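## Task

Get both plates into the gray tray so each one rests flat on the tray's bottom. It only counts if they stay there on their own, with the robot no longer holding them.

## Robot and tools

Robot: one six-joint arm (UR7e type) carrying a suction cup instead of fingers. There is a single arm, so every command holds one pose. The controlled point is the cup point: the middle of the cup's rim (29 mm across) when nothing touches it. The cup opens along the cup point's own +z axis, so for pointing straight down that axis must face world -z. From roughly 7 cm behind the rim the tool body and wrist camera stick out up to about 8 cm sideways, so keep clearance when working near tray walls.

Frame: the scene frame has its origin on the table surface right below the arm base; +z is up, and +y lies to the left when facing along +x. Positions are in metres, orientations are quaternions written w, x, y, z (w first). The base may be slightly tilted and the reported cup position gets less accurate at long reach.

Row format (shared by all moving calls): 8 numbers [x, y, z, qw, qx, qy, qz, suction]. The first seven are an absolute target pose of the cup point in the scene frame, not an offset. The eighth sets vacuum from -1 to 1: 1 is full vacuum (about 55 kPa under ambient), smaller positive values ask for that share, and 0.05 or less switches it off. Suction keeps its last value until changed. To hold an orientation, repeat your chosen quaternion in each row rather than copying the drifting reported one.

execute_actions: argument actions, a list with zero or one entry. Empty list: just report the state. {"rows": [...], "steps": n}: up to 15 rows, n up to 15 control steps of 1/30 s (default 15); one row per step, the last repeated if rows run out. {"steps": n} without rows: a wait of up to 300 steps, counted from the previous result, so your thinking time eats into it. Optional pictures (true/false) controls images. A target more than 0.6 m from the last reported position on any cup-point axis is refused and nothing is sent. Each step the commanded pose is clipped to within 100 mm and 16 degrees of the measured pose; position wins over orientation if both cannot be met. Motion trails commands by about 0.17 s, so after a big jump read the result pose and send the remainder.

move: target is one row (absolute pose plus suction, suction applied at the start). speed in m/s, 0.002 to 0.5, default 0.25; rotation rate capped at twice that in rad/s. The path is a straight line lasting 0.5 to 10 s and is cut off at 10 s. It does not avoid obstacles and the arm can overshoot speed, especially near full stretch. Optional stop_force in N, 9 to 40, not allowed in the first 0.2 s of a scene: the path stops when push against the direction of travel rises that much above its pre-move value for two steps, then backs off two steps and holds. Use it with a very low speed when descending onto a plate; omit it when lifting away from something you are pressing on. It is unreliable on moves that also rotate. The result adds a "move:" line: done, contact, off_target, moving, held or fault, plus limits such as paced (pose clipped) or held (steps blocked), and the remaining distance to target.



Result lines: cup point pose and velocities; Joint positions and torques (base to wrist); Wrist force and Wrist torque in the tool's own axes (offsets up to about 4 N, noise, saturation near 50 N; a press shows as force pointing back into the arm); suction_measured (near 0 means no seal; a good seal settles up to 0.15 below the command) and part_present (1 above 0.50, back to 0 under 0.45). "pose unreachable" and HELD mark rows the clearance check changed or blocked. "Hand target" gives the pose the controller is currently driving toward. MOTOR HOT warns from 70 °C.

Picking and placing: switch suction on and bring the rim down on a smooth flat area of a plate, away from its edge and any holes, so the whole rim touches. Under vacuum the cup compresses up to about 10 mm. To release, set the plate down so it rests flat on the tray bottom, then turn suction off and lift at least 15 mm. A cup sealed on the table pins the tool until suction is off.

Avoid: the arm is stiff, so commanding even slightly below a firm surface can trip a fault. Any joint reaching its load limit (133 N m for the three big joints, 24.9 N m for wrists) or 150 N of outside force stops the arm for 10 s and drops the rest of the call. Approach slowly, do not slam or drag objects, and never knock anything off the table, which ends the scene. Loose objects may occasionally be nudged by outside disturbances, so check images before finishing.

Each tool is called after "Call:" as name([rows], argument=value, ...), one row to a line, values as JSON.

## Session

Call:
execute_actions(actions=[])

Scene clock: 0.00 s of 7200.00 s.
end_effector_position=(+0.4269, -0.0229, +0.3220) suction_measured=0.00 part_present=0 end_effector_quat_wxyz=(+0.002, +0.024, +1.000, +0.007) end_effector_velocity=(-0.000, +0.000, -0.000) end_effector_angular_velocity=(+0.001, +0.001, -0.000)
Joint positions: [-0.316 -1.722  2.042 -1.888 -1.569 -0.316]
Joint velocities: [-0.     0.     0.001  0.     0.001  0.   ]
Joint torques (N m, as the arm reports them, + toward a larger angle): no reading
Wrist force (N, on the end effector, along its own x y z axes, offset not removed): no reading
Wrist torque (N m, same axes, about the end effector's origin, offset not removed): no reading
Hand target: +0.427, -0.023, +0.322; +0.002, +0.024, +1.000, +0.007

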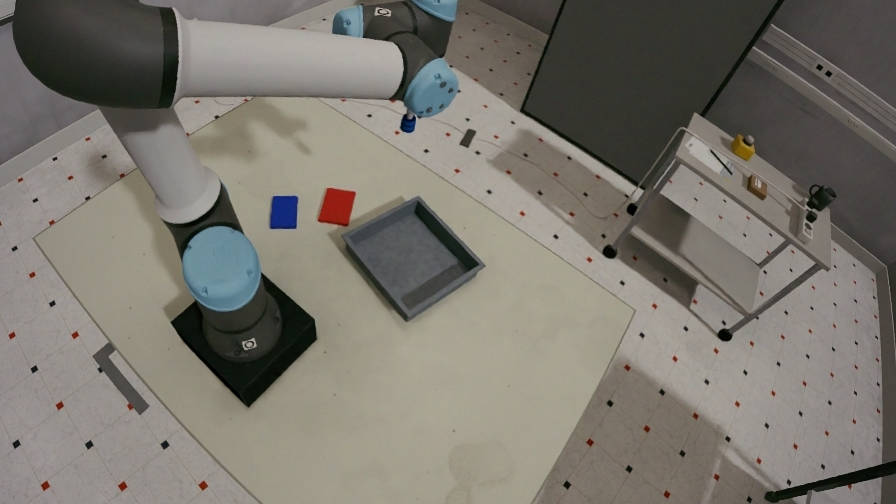

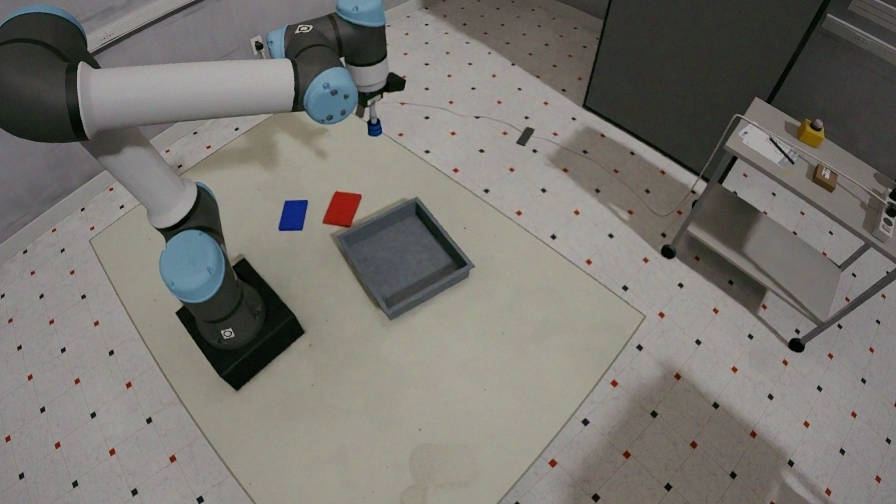

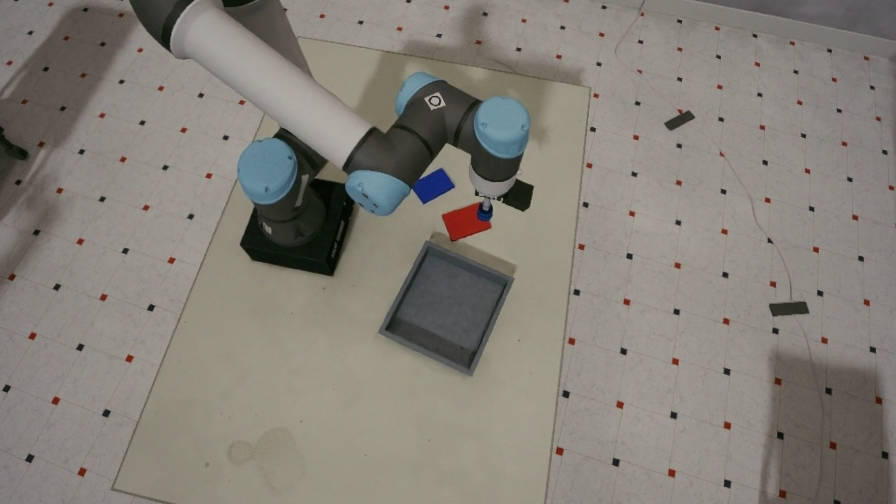

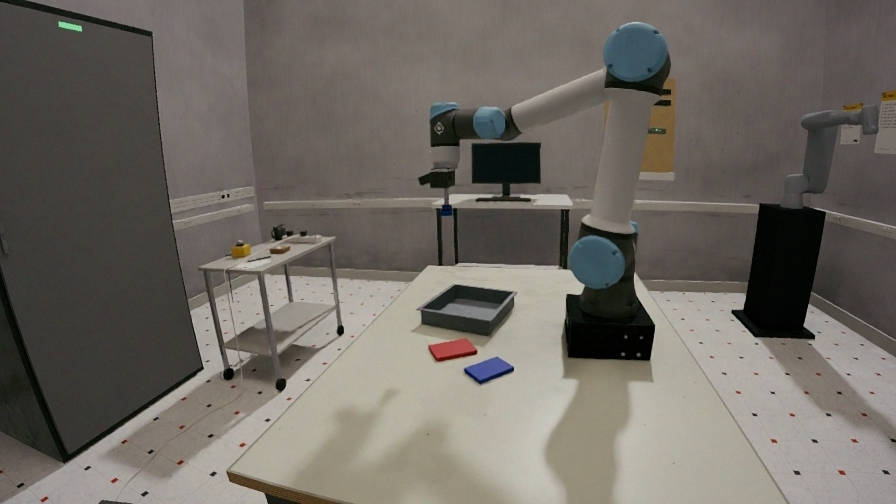

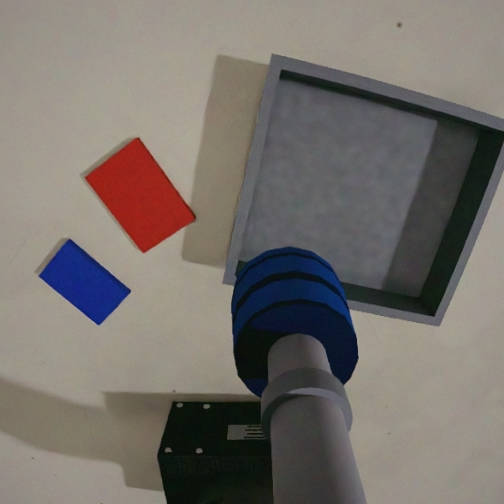

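Call:
zoom_image(camera="cam_wrist", region=[20, 120, 220, 340])

Call:
zoom_image(camera="cam_low", region=[400, 270, 540, 390])

Call:
zoom_image(camera="cam_high", region=[360, 160, 540, 390])

Region (20, 120, 220, 340) of cam_wrist's 504x504 image, scaled by 2.291, with more detail than that image has; it fills the left 458 columns of this view, and the rest is white.

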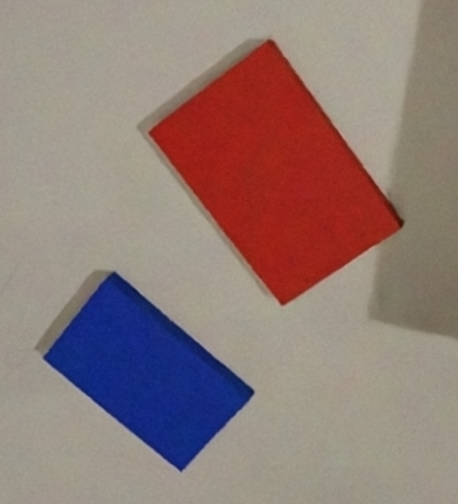

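Region (400, 270, 540, 390) of cam_low's 896x504 image, scaled by 3.600, with more detail than that image has; it fills the top 432 rows of this view, and the rest is white.

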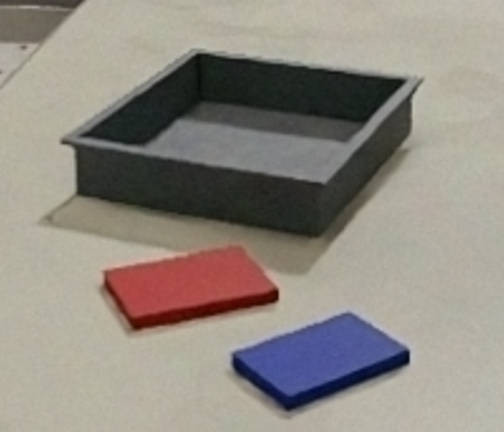

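Region (360, 160, 540, 390) of cam_high's 896x504 image, scaled by 2.191, with more detail than that image has; it fills the left 394 columns of this view, and the rest is white.

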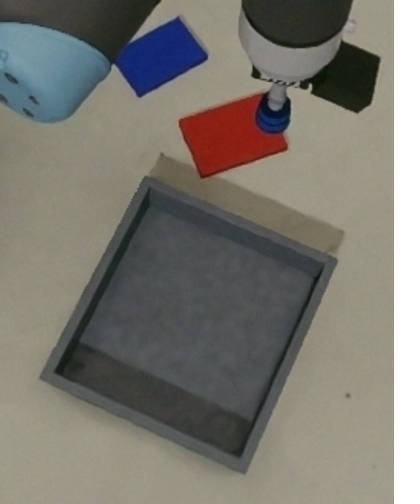

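Call:
move(target=[0.386, 0.115, 0.07, 0, -0.1736, 0.9848, 0, 0], speed=0.25)

Scene clock: 14.97 s of 7200.00 s.
end_effector_position=(+0.3856, +0.1149, +0.0701) suction_measured=0.00 part_present=0 end_effector_quat_wxyz=(-0.000, -0.174, +0.985, -0.000) end_effector_velocity=(+0.001, +0.001, -0.001) end_effector_angular_velocity=(-0.000, -0.002, +0.001)
Joint positions: [ 0.007 -1.263  2.432 -2.734 -1.584 -0.39 ]
Joint velocities: [ 0.002  0.005 -0.001 -0.006  0.     0.001]
Joint torques (N m, as the arm reports them, + toward a larger angle): [  9.74 -10.57 -18.49  -4.81  -2.2    1.37]
Wrist force (N, on the end effector, along its own x y z axes, offset not removed): [2.3 -0.4 -2.1]
Wrist torque (N m, same axes, about the end effector's origin, offset not removed): [-0.13 -0.42 0.11]
Hand target: +0.386, +0.115, +0.070; -0.000, -0.174, +0.985, -0.000
Off the commanded pose: 0.000 m, 0 deg.
After step 90, 10.20 s passed at rest.
move: done
camera_calibration (this result's frames):
cam_wrist: T_world_to_cam=[[0.377071, -0.926184, -0.000766604, -0.0294709], [-0.865508, -0.352662, 0.355704, 0.360451], [-0.329718, -0.133462, -0.934598, 0.308766], [0, 0, 0, 1]] pos_world=[0.424892, 0.141031, 0.160336]

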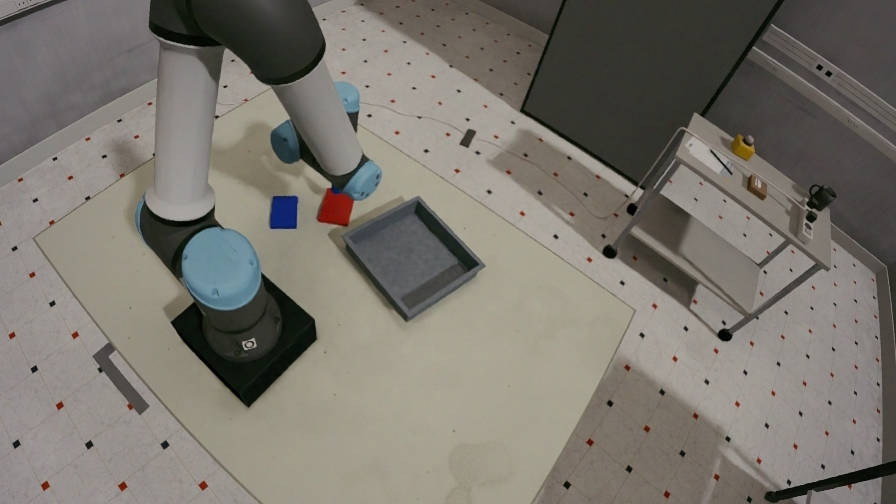

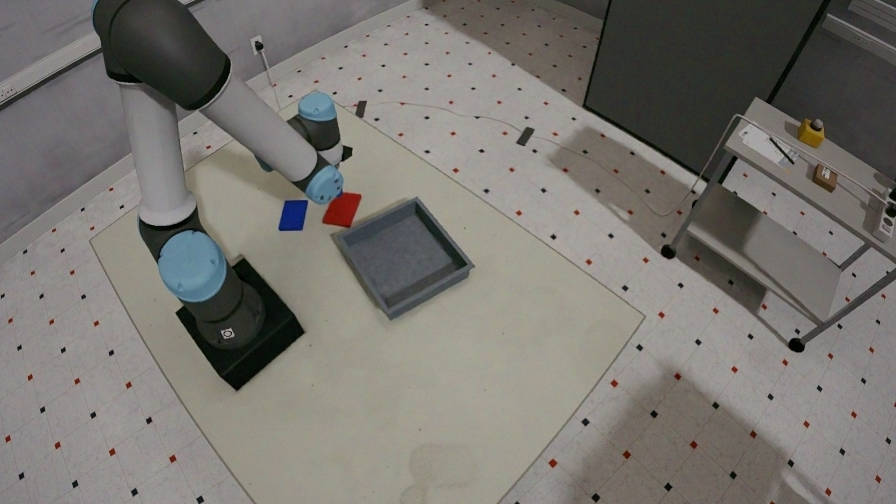

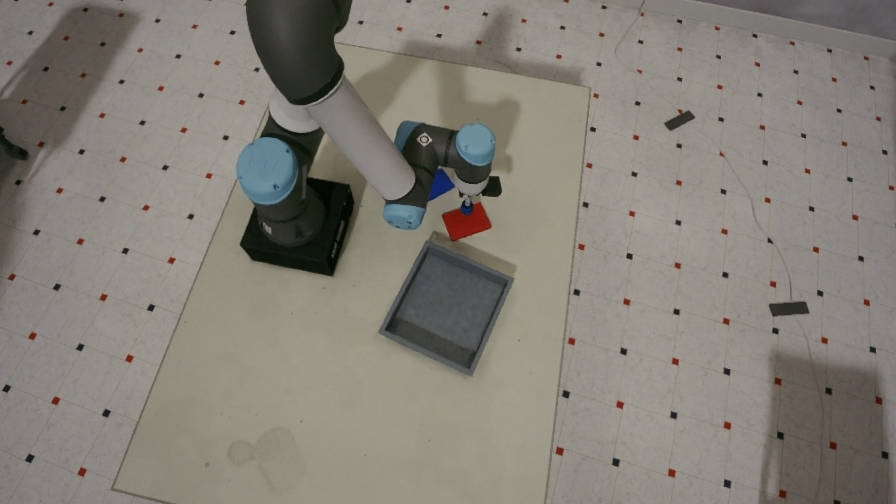

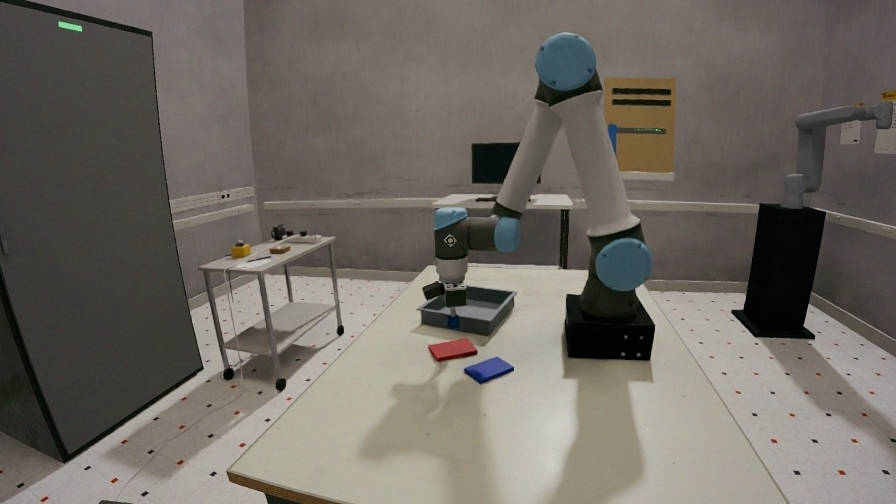

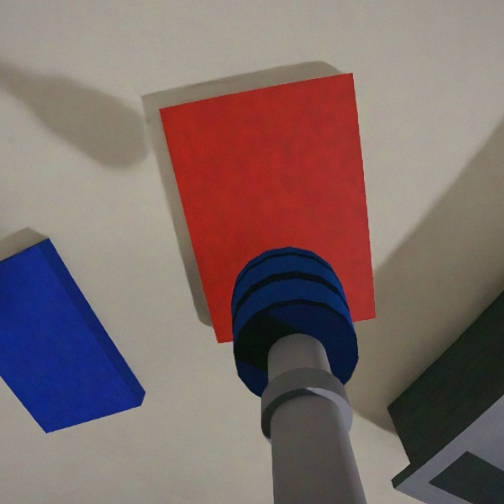

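Call:
move(target=[0.386, 0.115, 0.022, 0, -0.1736, 0.9848, 0, 1], speed=0.1)

Call:
move(target=[0.386, 0.115, 0.006, 0, -0.1736, 0.9848, 0, 1], speed=0.012, stop_force=10)

Scene clock: 17.17 s of 7200.00 s.
end_effector_position=(+0.3859, +0.1150, +0.0221) suction_measured=0.00 part_present=0 end_effector_quat_wxyz=(-0.000, -0.174, +0.985, +0.000) end_effector_velocity=(+0.000, +0.000, -0.002) end_effector_angular_velocity=(-0.000, -0.000, +0.000)
Joint positions: [ 0.006 -1.097  2.442 -2.91  -1.584 -0.391]
Joint velocities: [ 0.     0.006 -0.001 -0.005 -0.    -0.   ]
Joint torques (N m, as the arm reports them, + toward a larger angle): [  0.31 -15.86 -15.08  -4.88   2.57  -1.65]
Wrist force (N, on the end effector, along its own x y z axes, offset not removed): [1.3 -2.4 -3.6]
Wrist torque (N m, same axes, about the end effector's origin, offset not removed): [-0.44 -0.36 0.01]
Hand target: +0.386, +0.115, +0.022; -0.000, -0.174, +0.985, +0.000
Off the commanded pose: 0.000 m, 0 deg.
move: done
camera_calibration (this result's frames):
cam_wrist: T_world_to_cam=[[0.377133, -0.926159, -0.000973969, -0.0295167], [-0.865687, -0.352882, 0.355049, 0.377929], [-0.329175, -0.133057, -0.934847, 0.263754], [0, 0, 0, 1]] pos_world=[0.425122, 0.141122, 0.112358]

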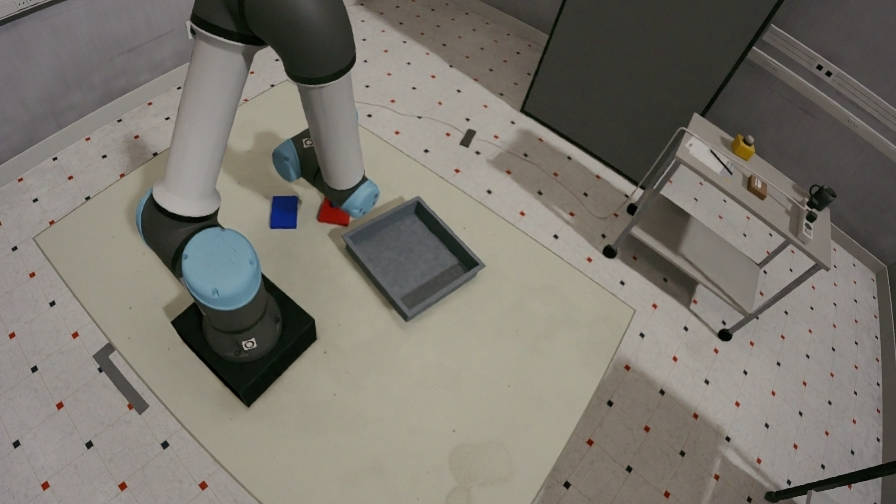

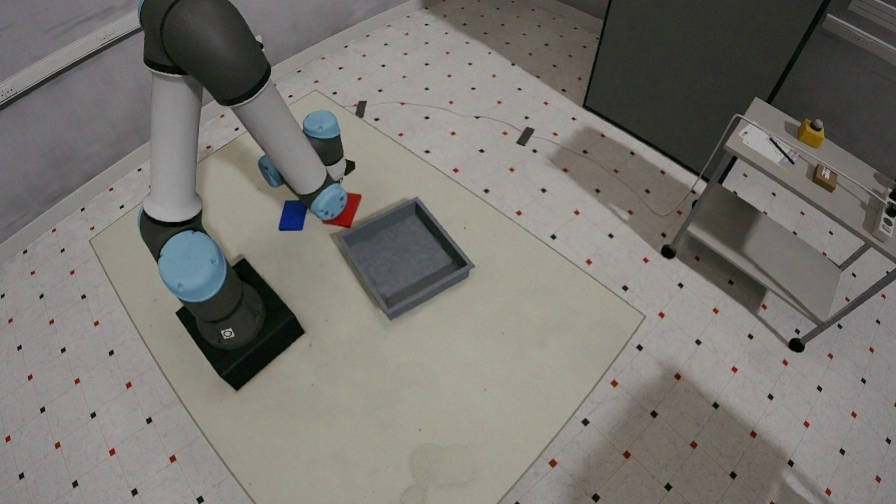

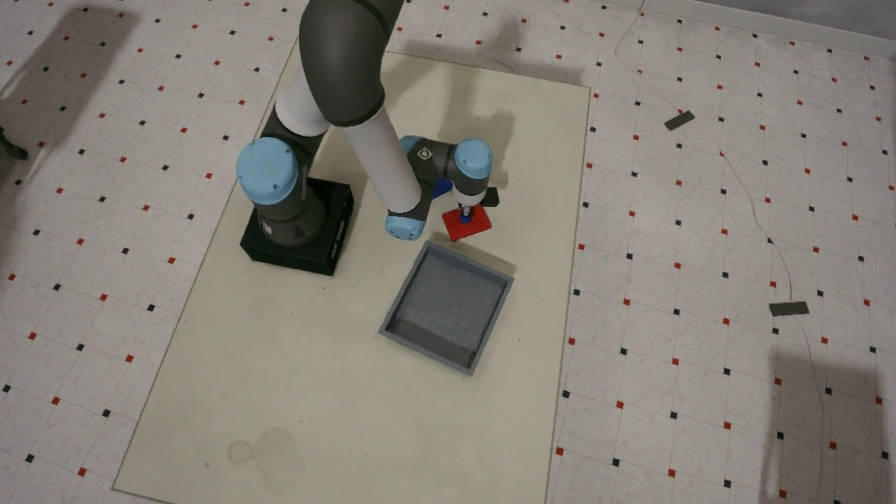

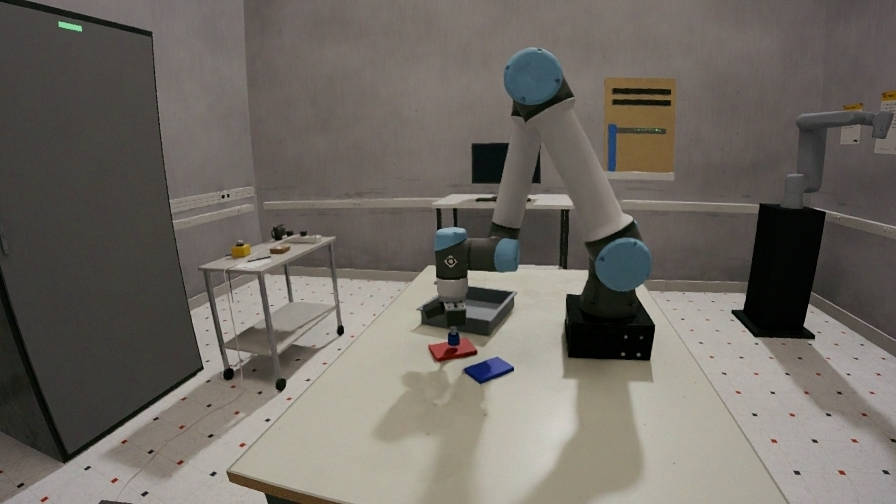

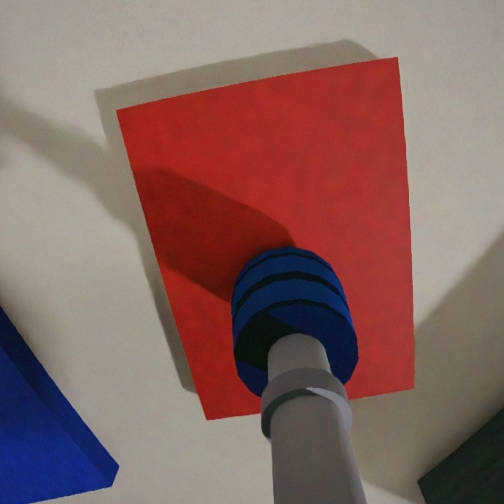

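Scene clock: 18.73 s of 7200.00 s.
end_effector_position=(+0.3860, +0.1150, +0.0062) suction_measured=0.66 part_present=1 end_effector_quat_wxyz=(-0.000, -0.174, +0.985, +0.000) end_effector_velocity=(+0.000, -0.000, -0.002) end_effector_angular_velocity=(-0.001, -0.001, +0.000)
Joint positions: [ 0.005 -1.04   2.44  -2.966 -1.584 -0.392]
Joint velocities: [ 0.     0.007 -0.001 -0.007 -0.     0.   ]
Joint torques (N m, as the arm reports them, + toward a larger angle): [ -3.72 -15.68 -14.36  -5.06   2.09  -2.14]
Wrist force (N, on the end effector, along its own x y z axes, offset not removed): [0.9 -1.4 -1.2]
Wrist torque (N m, same axes, about the end effector's origin, offset not removed): [0.00 -0.15 0.05]
Hand target: +0.386, +0.115, +0.006; -0.000, -0.174, +0.985, +0.000
Off the commanded pose: 0.000 m, 0 deg.
move: done
camera_calibration (this result's frames):
cam_wrist: T_world_to_cam=[[0.377147, -0.926153, -0.00092694, -0.0295585], [-0.865725, -0.352895, 0.354944, 0.383697], [-0.329059, -0.133063, -0.934887, 0.248809], [0, 0, 0, 1]] pos_world=[0.425197, 0.141136, 0.0963895]

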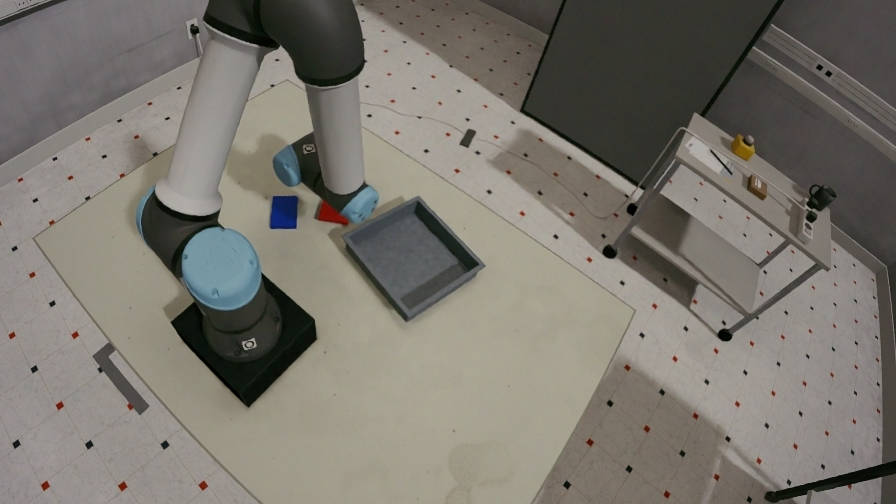

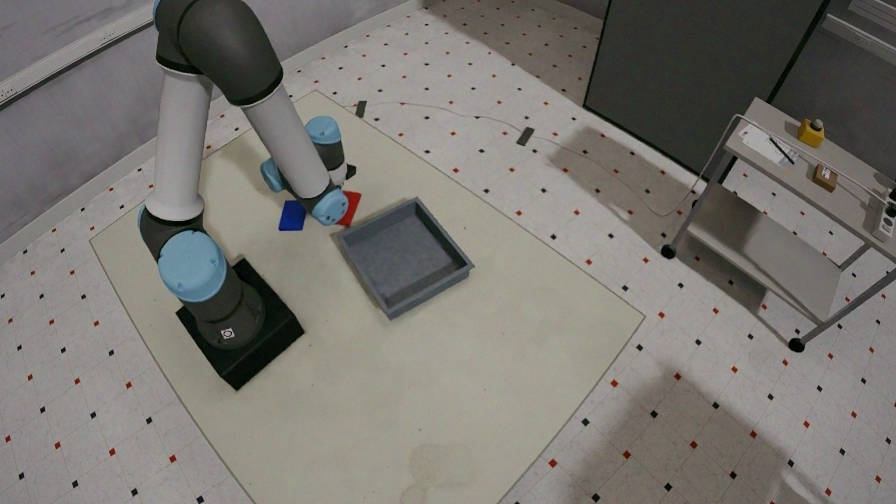

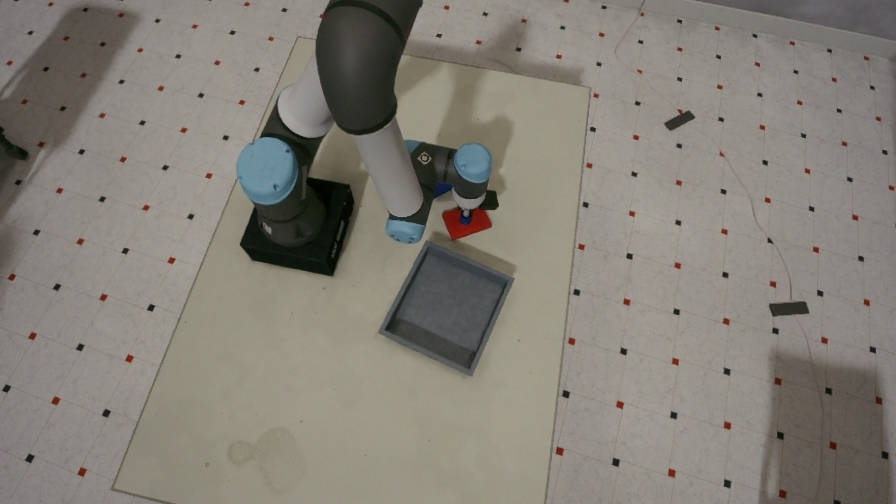

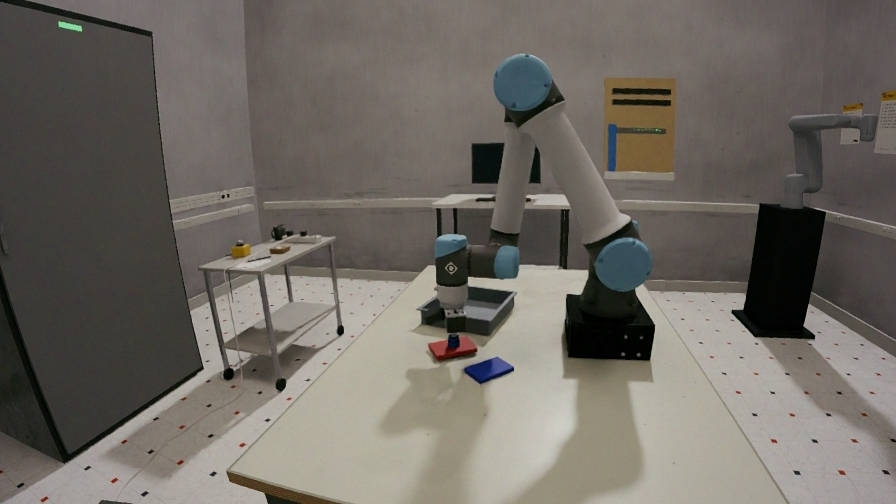

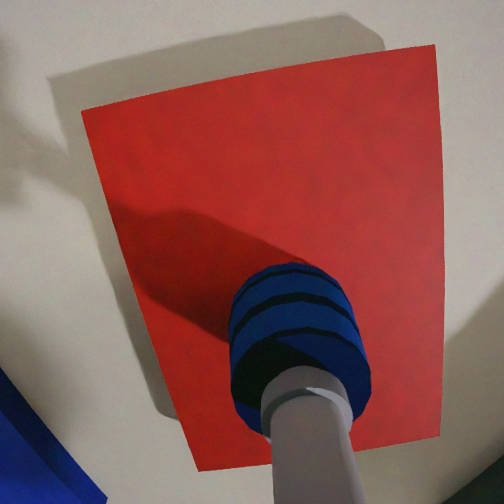

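Call:
move(target=[0.386, 0.115, 0.085, 0, -0.1736, 0.9848, 0, 1], speed=0.12)

Call:
move(target=[0.372, -0.172, 0.085, 0, 0.2164, 0.9763, 0, 1], speed=0.2)

Scene clock: 21.50 s of 7200.00 s.
end_effector_position=(+0.3860, +0.1151, +0.0848) suction_measured=0.93 part_present=1 end_effector_quat_wxyz=(+0.000, -0.174, +0.985, +0.000) end_effector_velocity=(+0.000, +0.000, +0.002) end_effector_angular_velocity=(+0.001, -0.000, +0.000)
Joint positions: [ 0.008 -1.31   2.424 -2.679 -1.583 -0.389]
Joint velocities: [ 0.    -0.006 -0.002  0.008  0.001 -0.   ]
Joint torques (N m, as the arm reports them, + toward a larger angle): [ -5.14 -33.04 -18.65   0.22  -0.02   0.24]
Wrist force (N, on the end effector, along its own x y z axes, offset not removed): [1.3 -2.5 -1.4]
Wrist torque (N m, same axes, about the end effector's origin, offset not removed): [-0.37 -0.24 0.19]
Hand target: +0.386, +0.115, +0.085; +0.000, -0.174, +0.985, -0.000
Off the commanded pose: 0.000 m, 0 deg.
move: done
camera_calibration (this result's frames):
cam_wrist: T_world_to_cam=[[0.377175, -0.926141, -0.000968984, -0.0294469], [-0.865747, -0.35295, 0.354836, 0.355851], [-0.328971, -0.132997, -0.934928, 0.322311], [0, 0, 0, 1]] pos_world=[0.425215, 0.141192, 0.17504]

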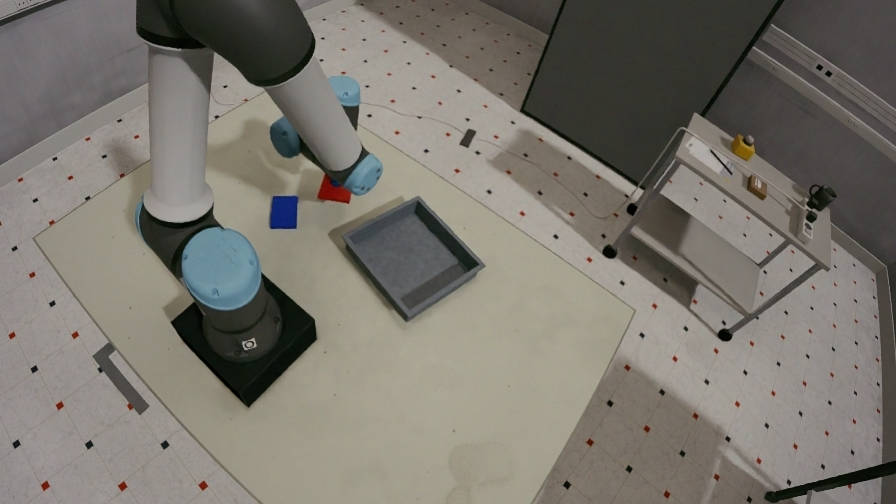

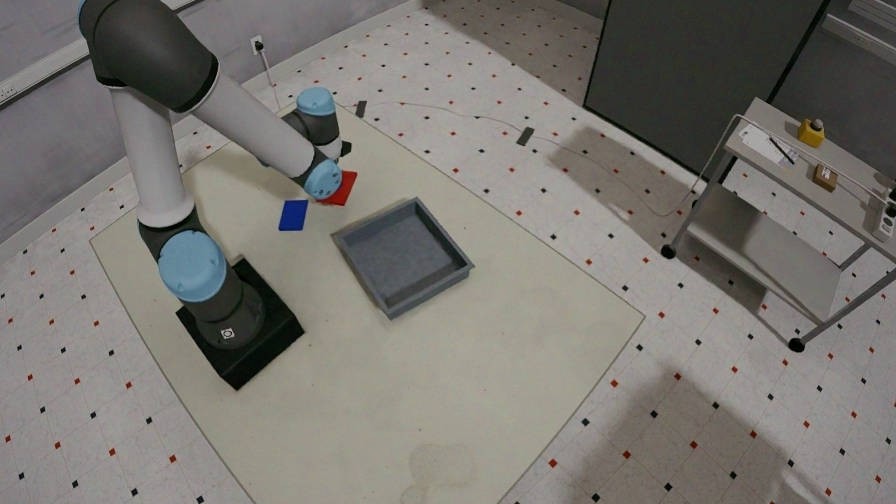

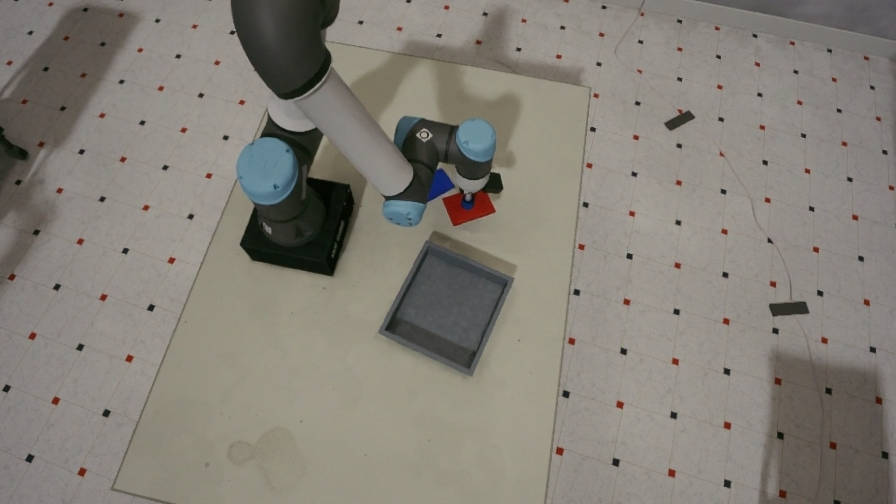

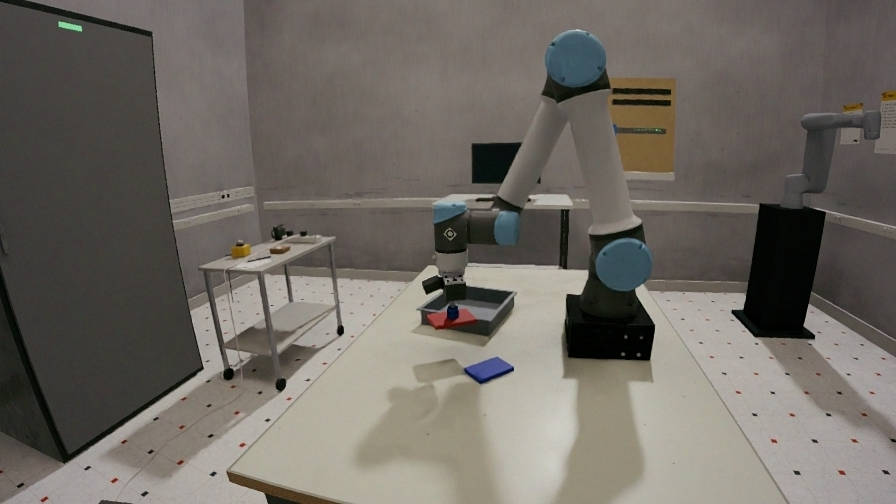

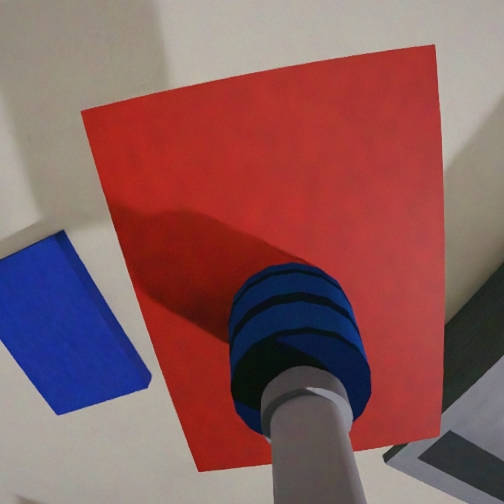

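Scene clock: 23.97 s of 7200.00 s.
end_effector_position=(+0.3725, -0.1717, +0.0850) suction_measured=0.93 part_present=1 end_effector_quat_wxyz=(+0.001, +0.216, +0.976, +0.001) end_effector_velocity=(+0.000, -0.001, -0.000) end_effector_angular_velocity=(+0.001, -0.001, -0.004)
Joint positions: [-0.708 -1.311  2.409 -2.674 -1.582 -0.32 ]
Joint velocities: [-0.003  0.002 -0.002  0.     0.002  0.001]
Joint torques (N m, as the arm reports them, + toward a larger angle): [ -3.61 -10.5  -18.65   0.59   2.61   1.43]
Wrist force (N, on the end effector, along its own x y z axes, offset not removed): [0.9 0.9 -4.1]
Wrist torque (N m, same axes, about the end effector's origin, offset not removed): [0.17 -0.28 0.15]
Hand target: +0.372, -0.172, +0.085; +0.001, +0.216, +0.976, +0.001
Off the commanded pose: 0.001 m, 0 deg.
move: done
camera_calibration (this result's frames):
cam_wrist: T_world_to_cam=[[-0.387722, -0.921774, -0.00218587, -0.00412915], [-0.86241, 0.361913, 0.353933, 0.364385], [-0.325455, 0.139113, -0.935268, 0.325334], [0, 0, 0, 1]] pos_world=[0.41853, -0.18094, 0.175298]

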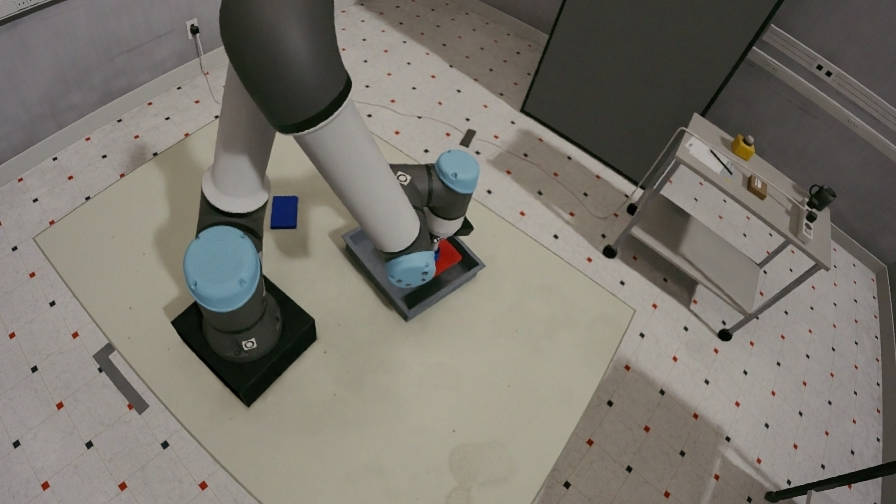

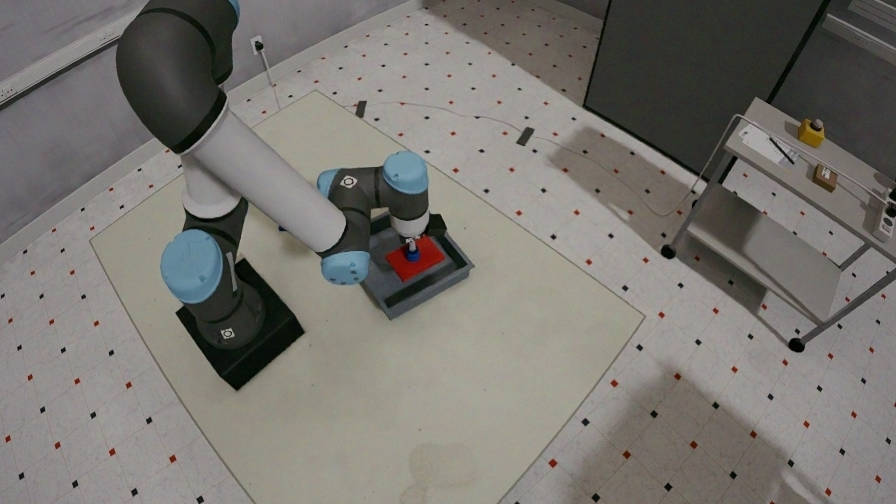

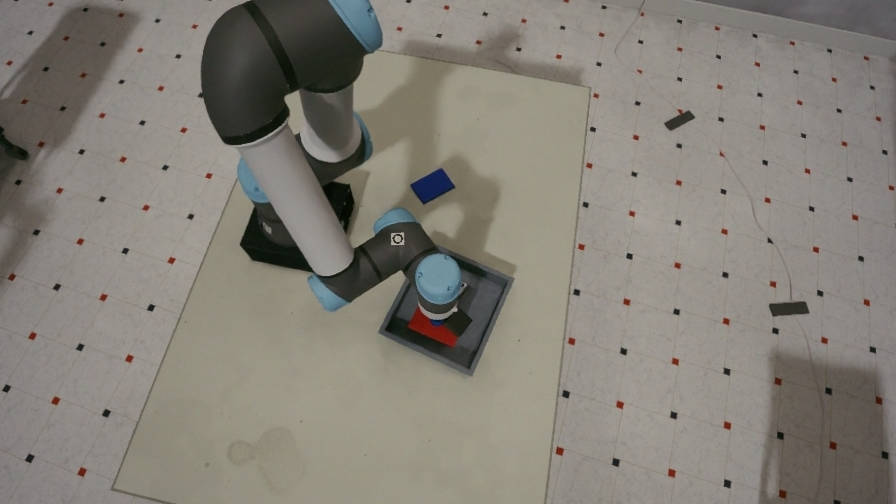

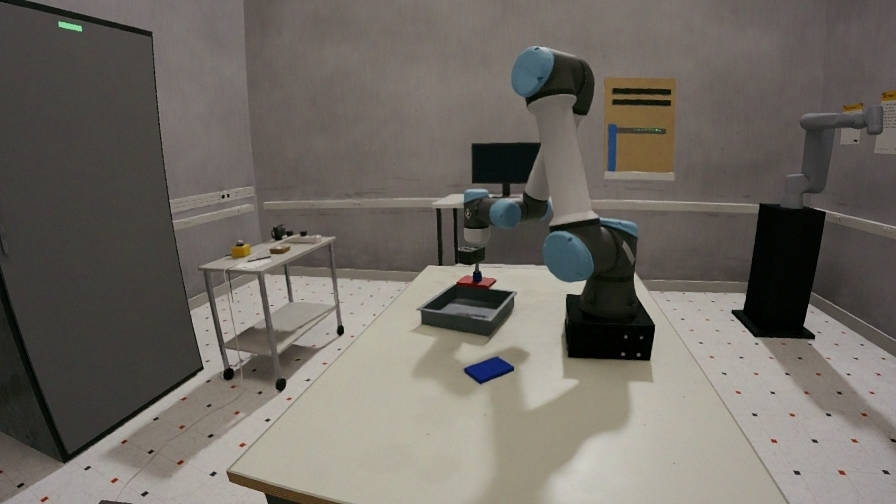

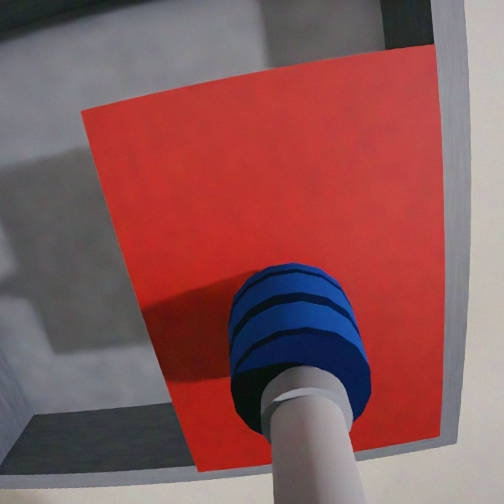

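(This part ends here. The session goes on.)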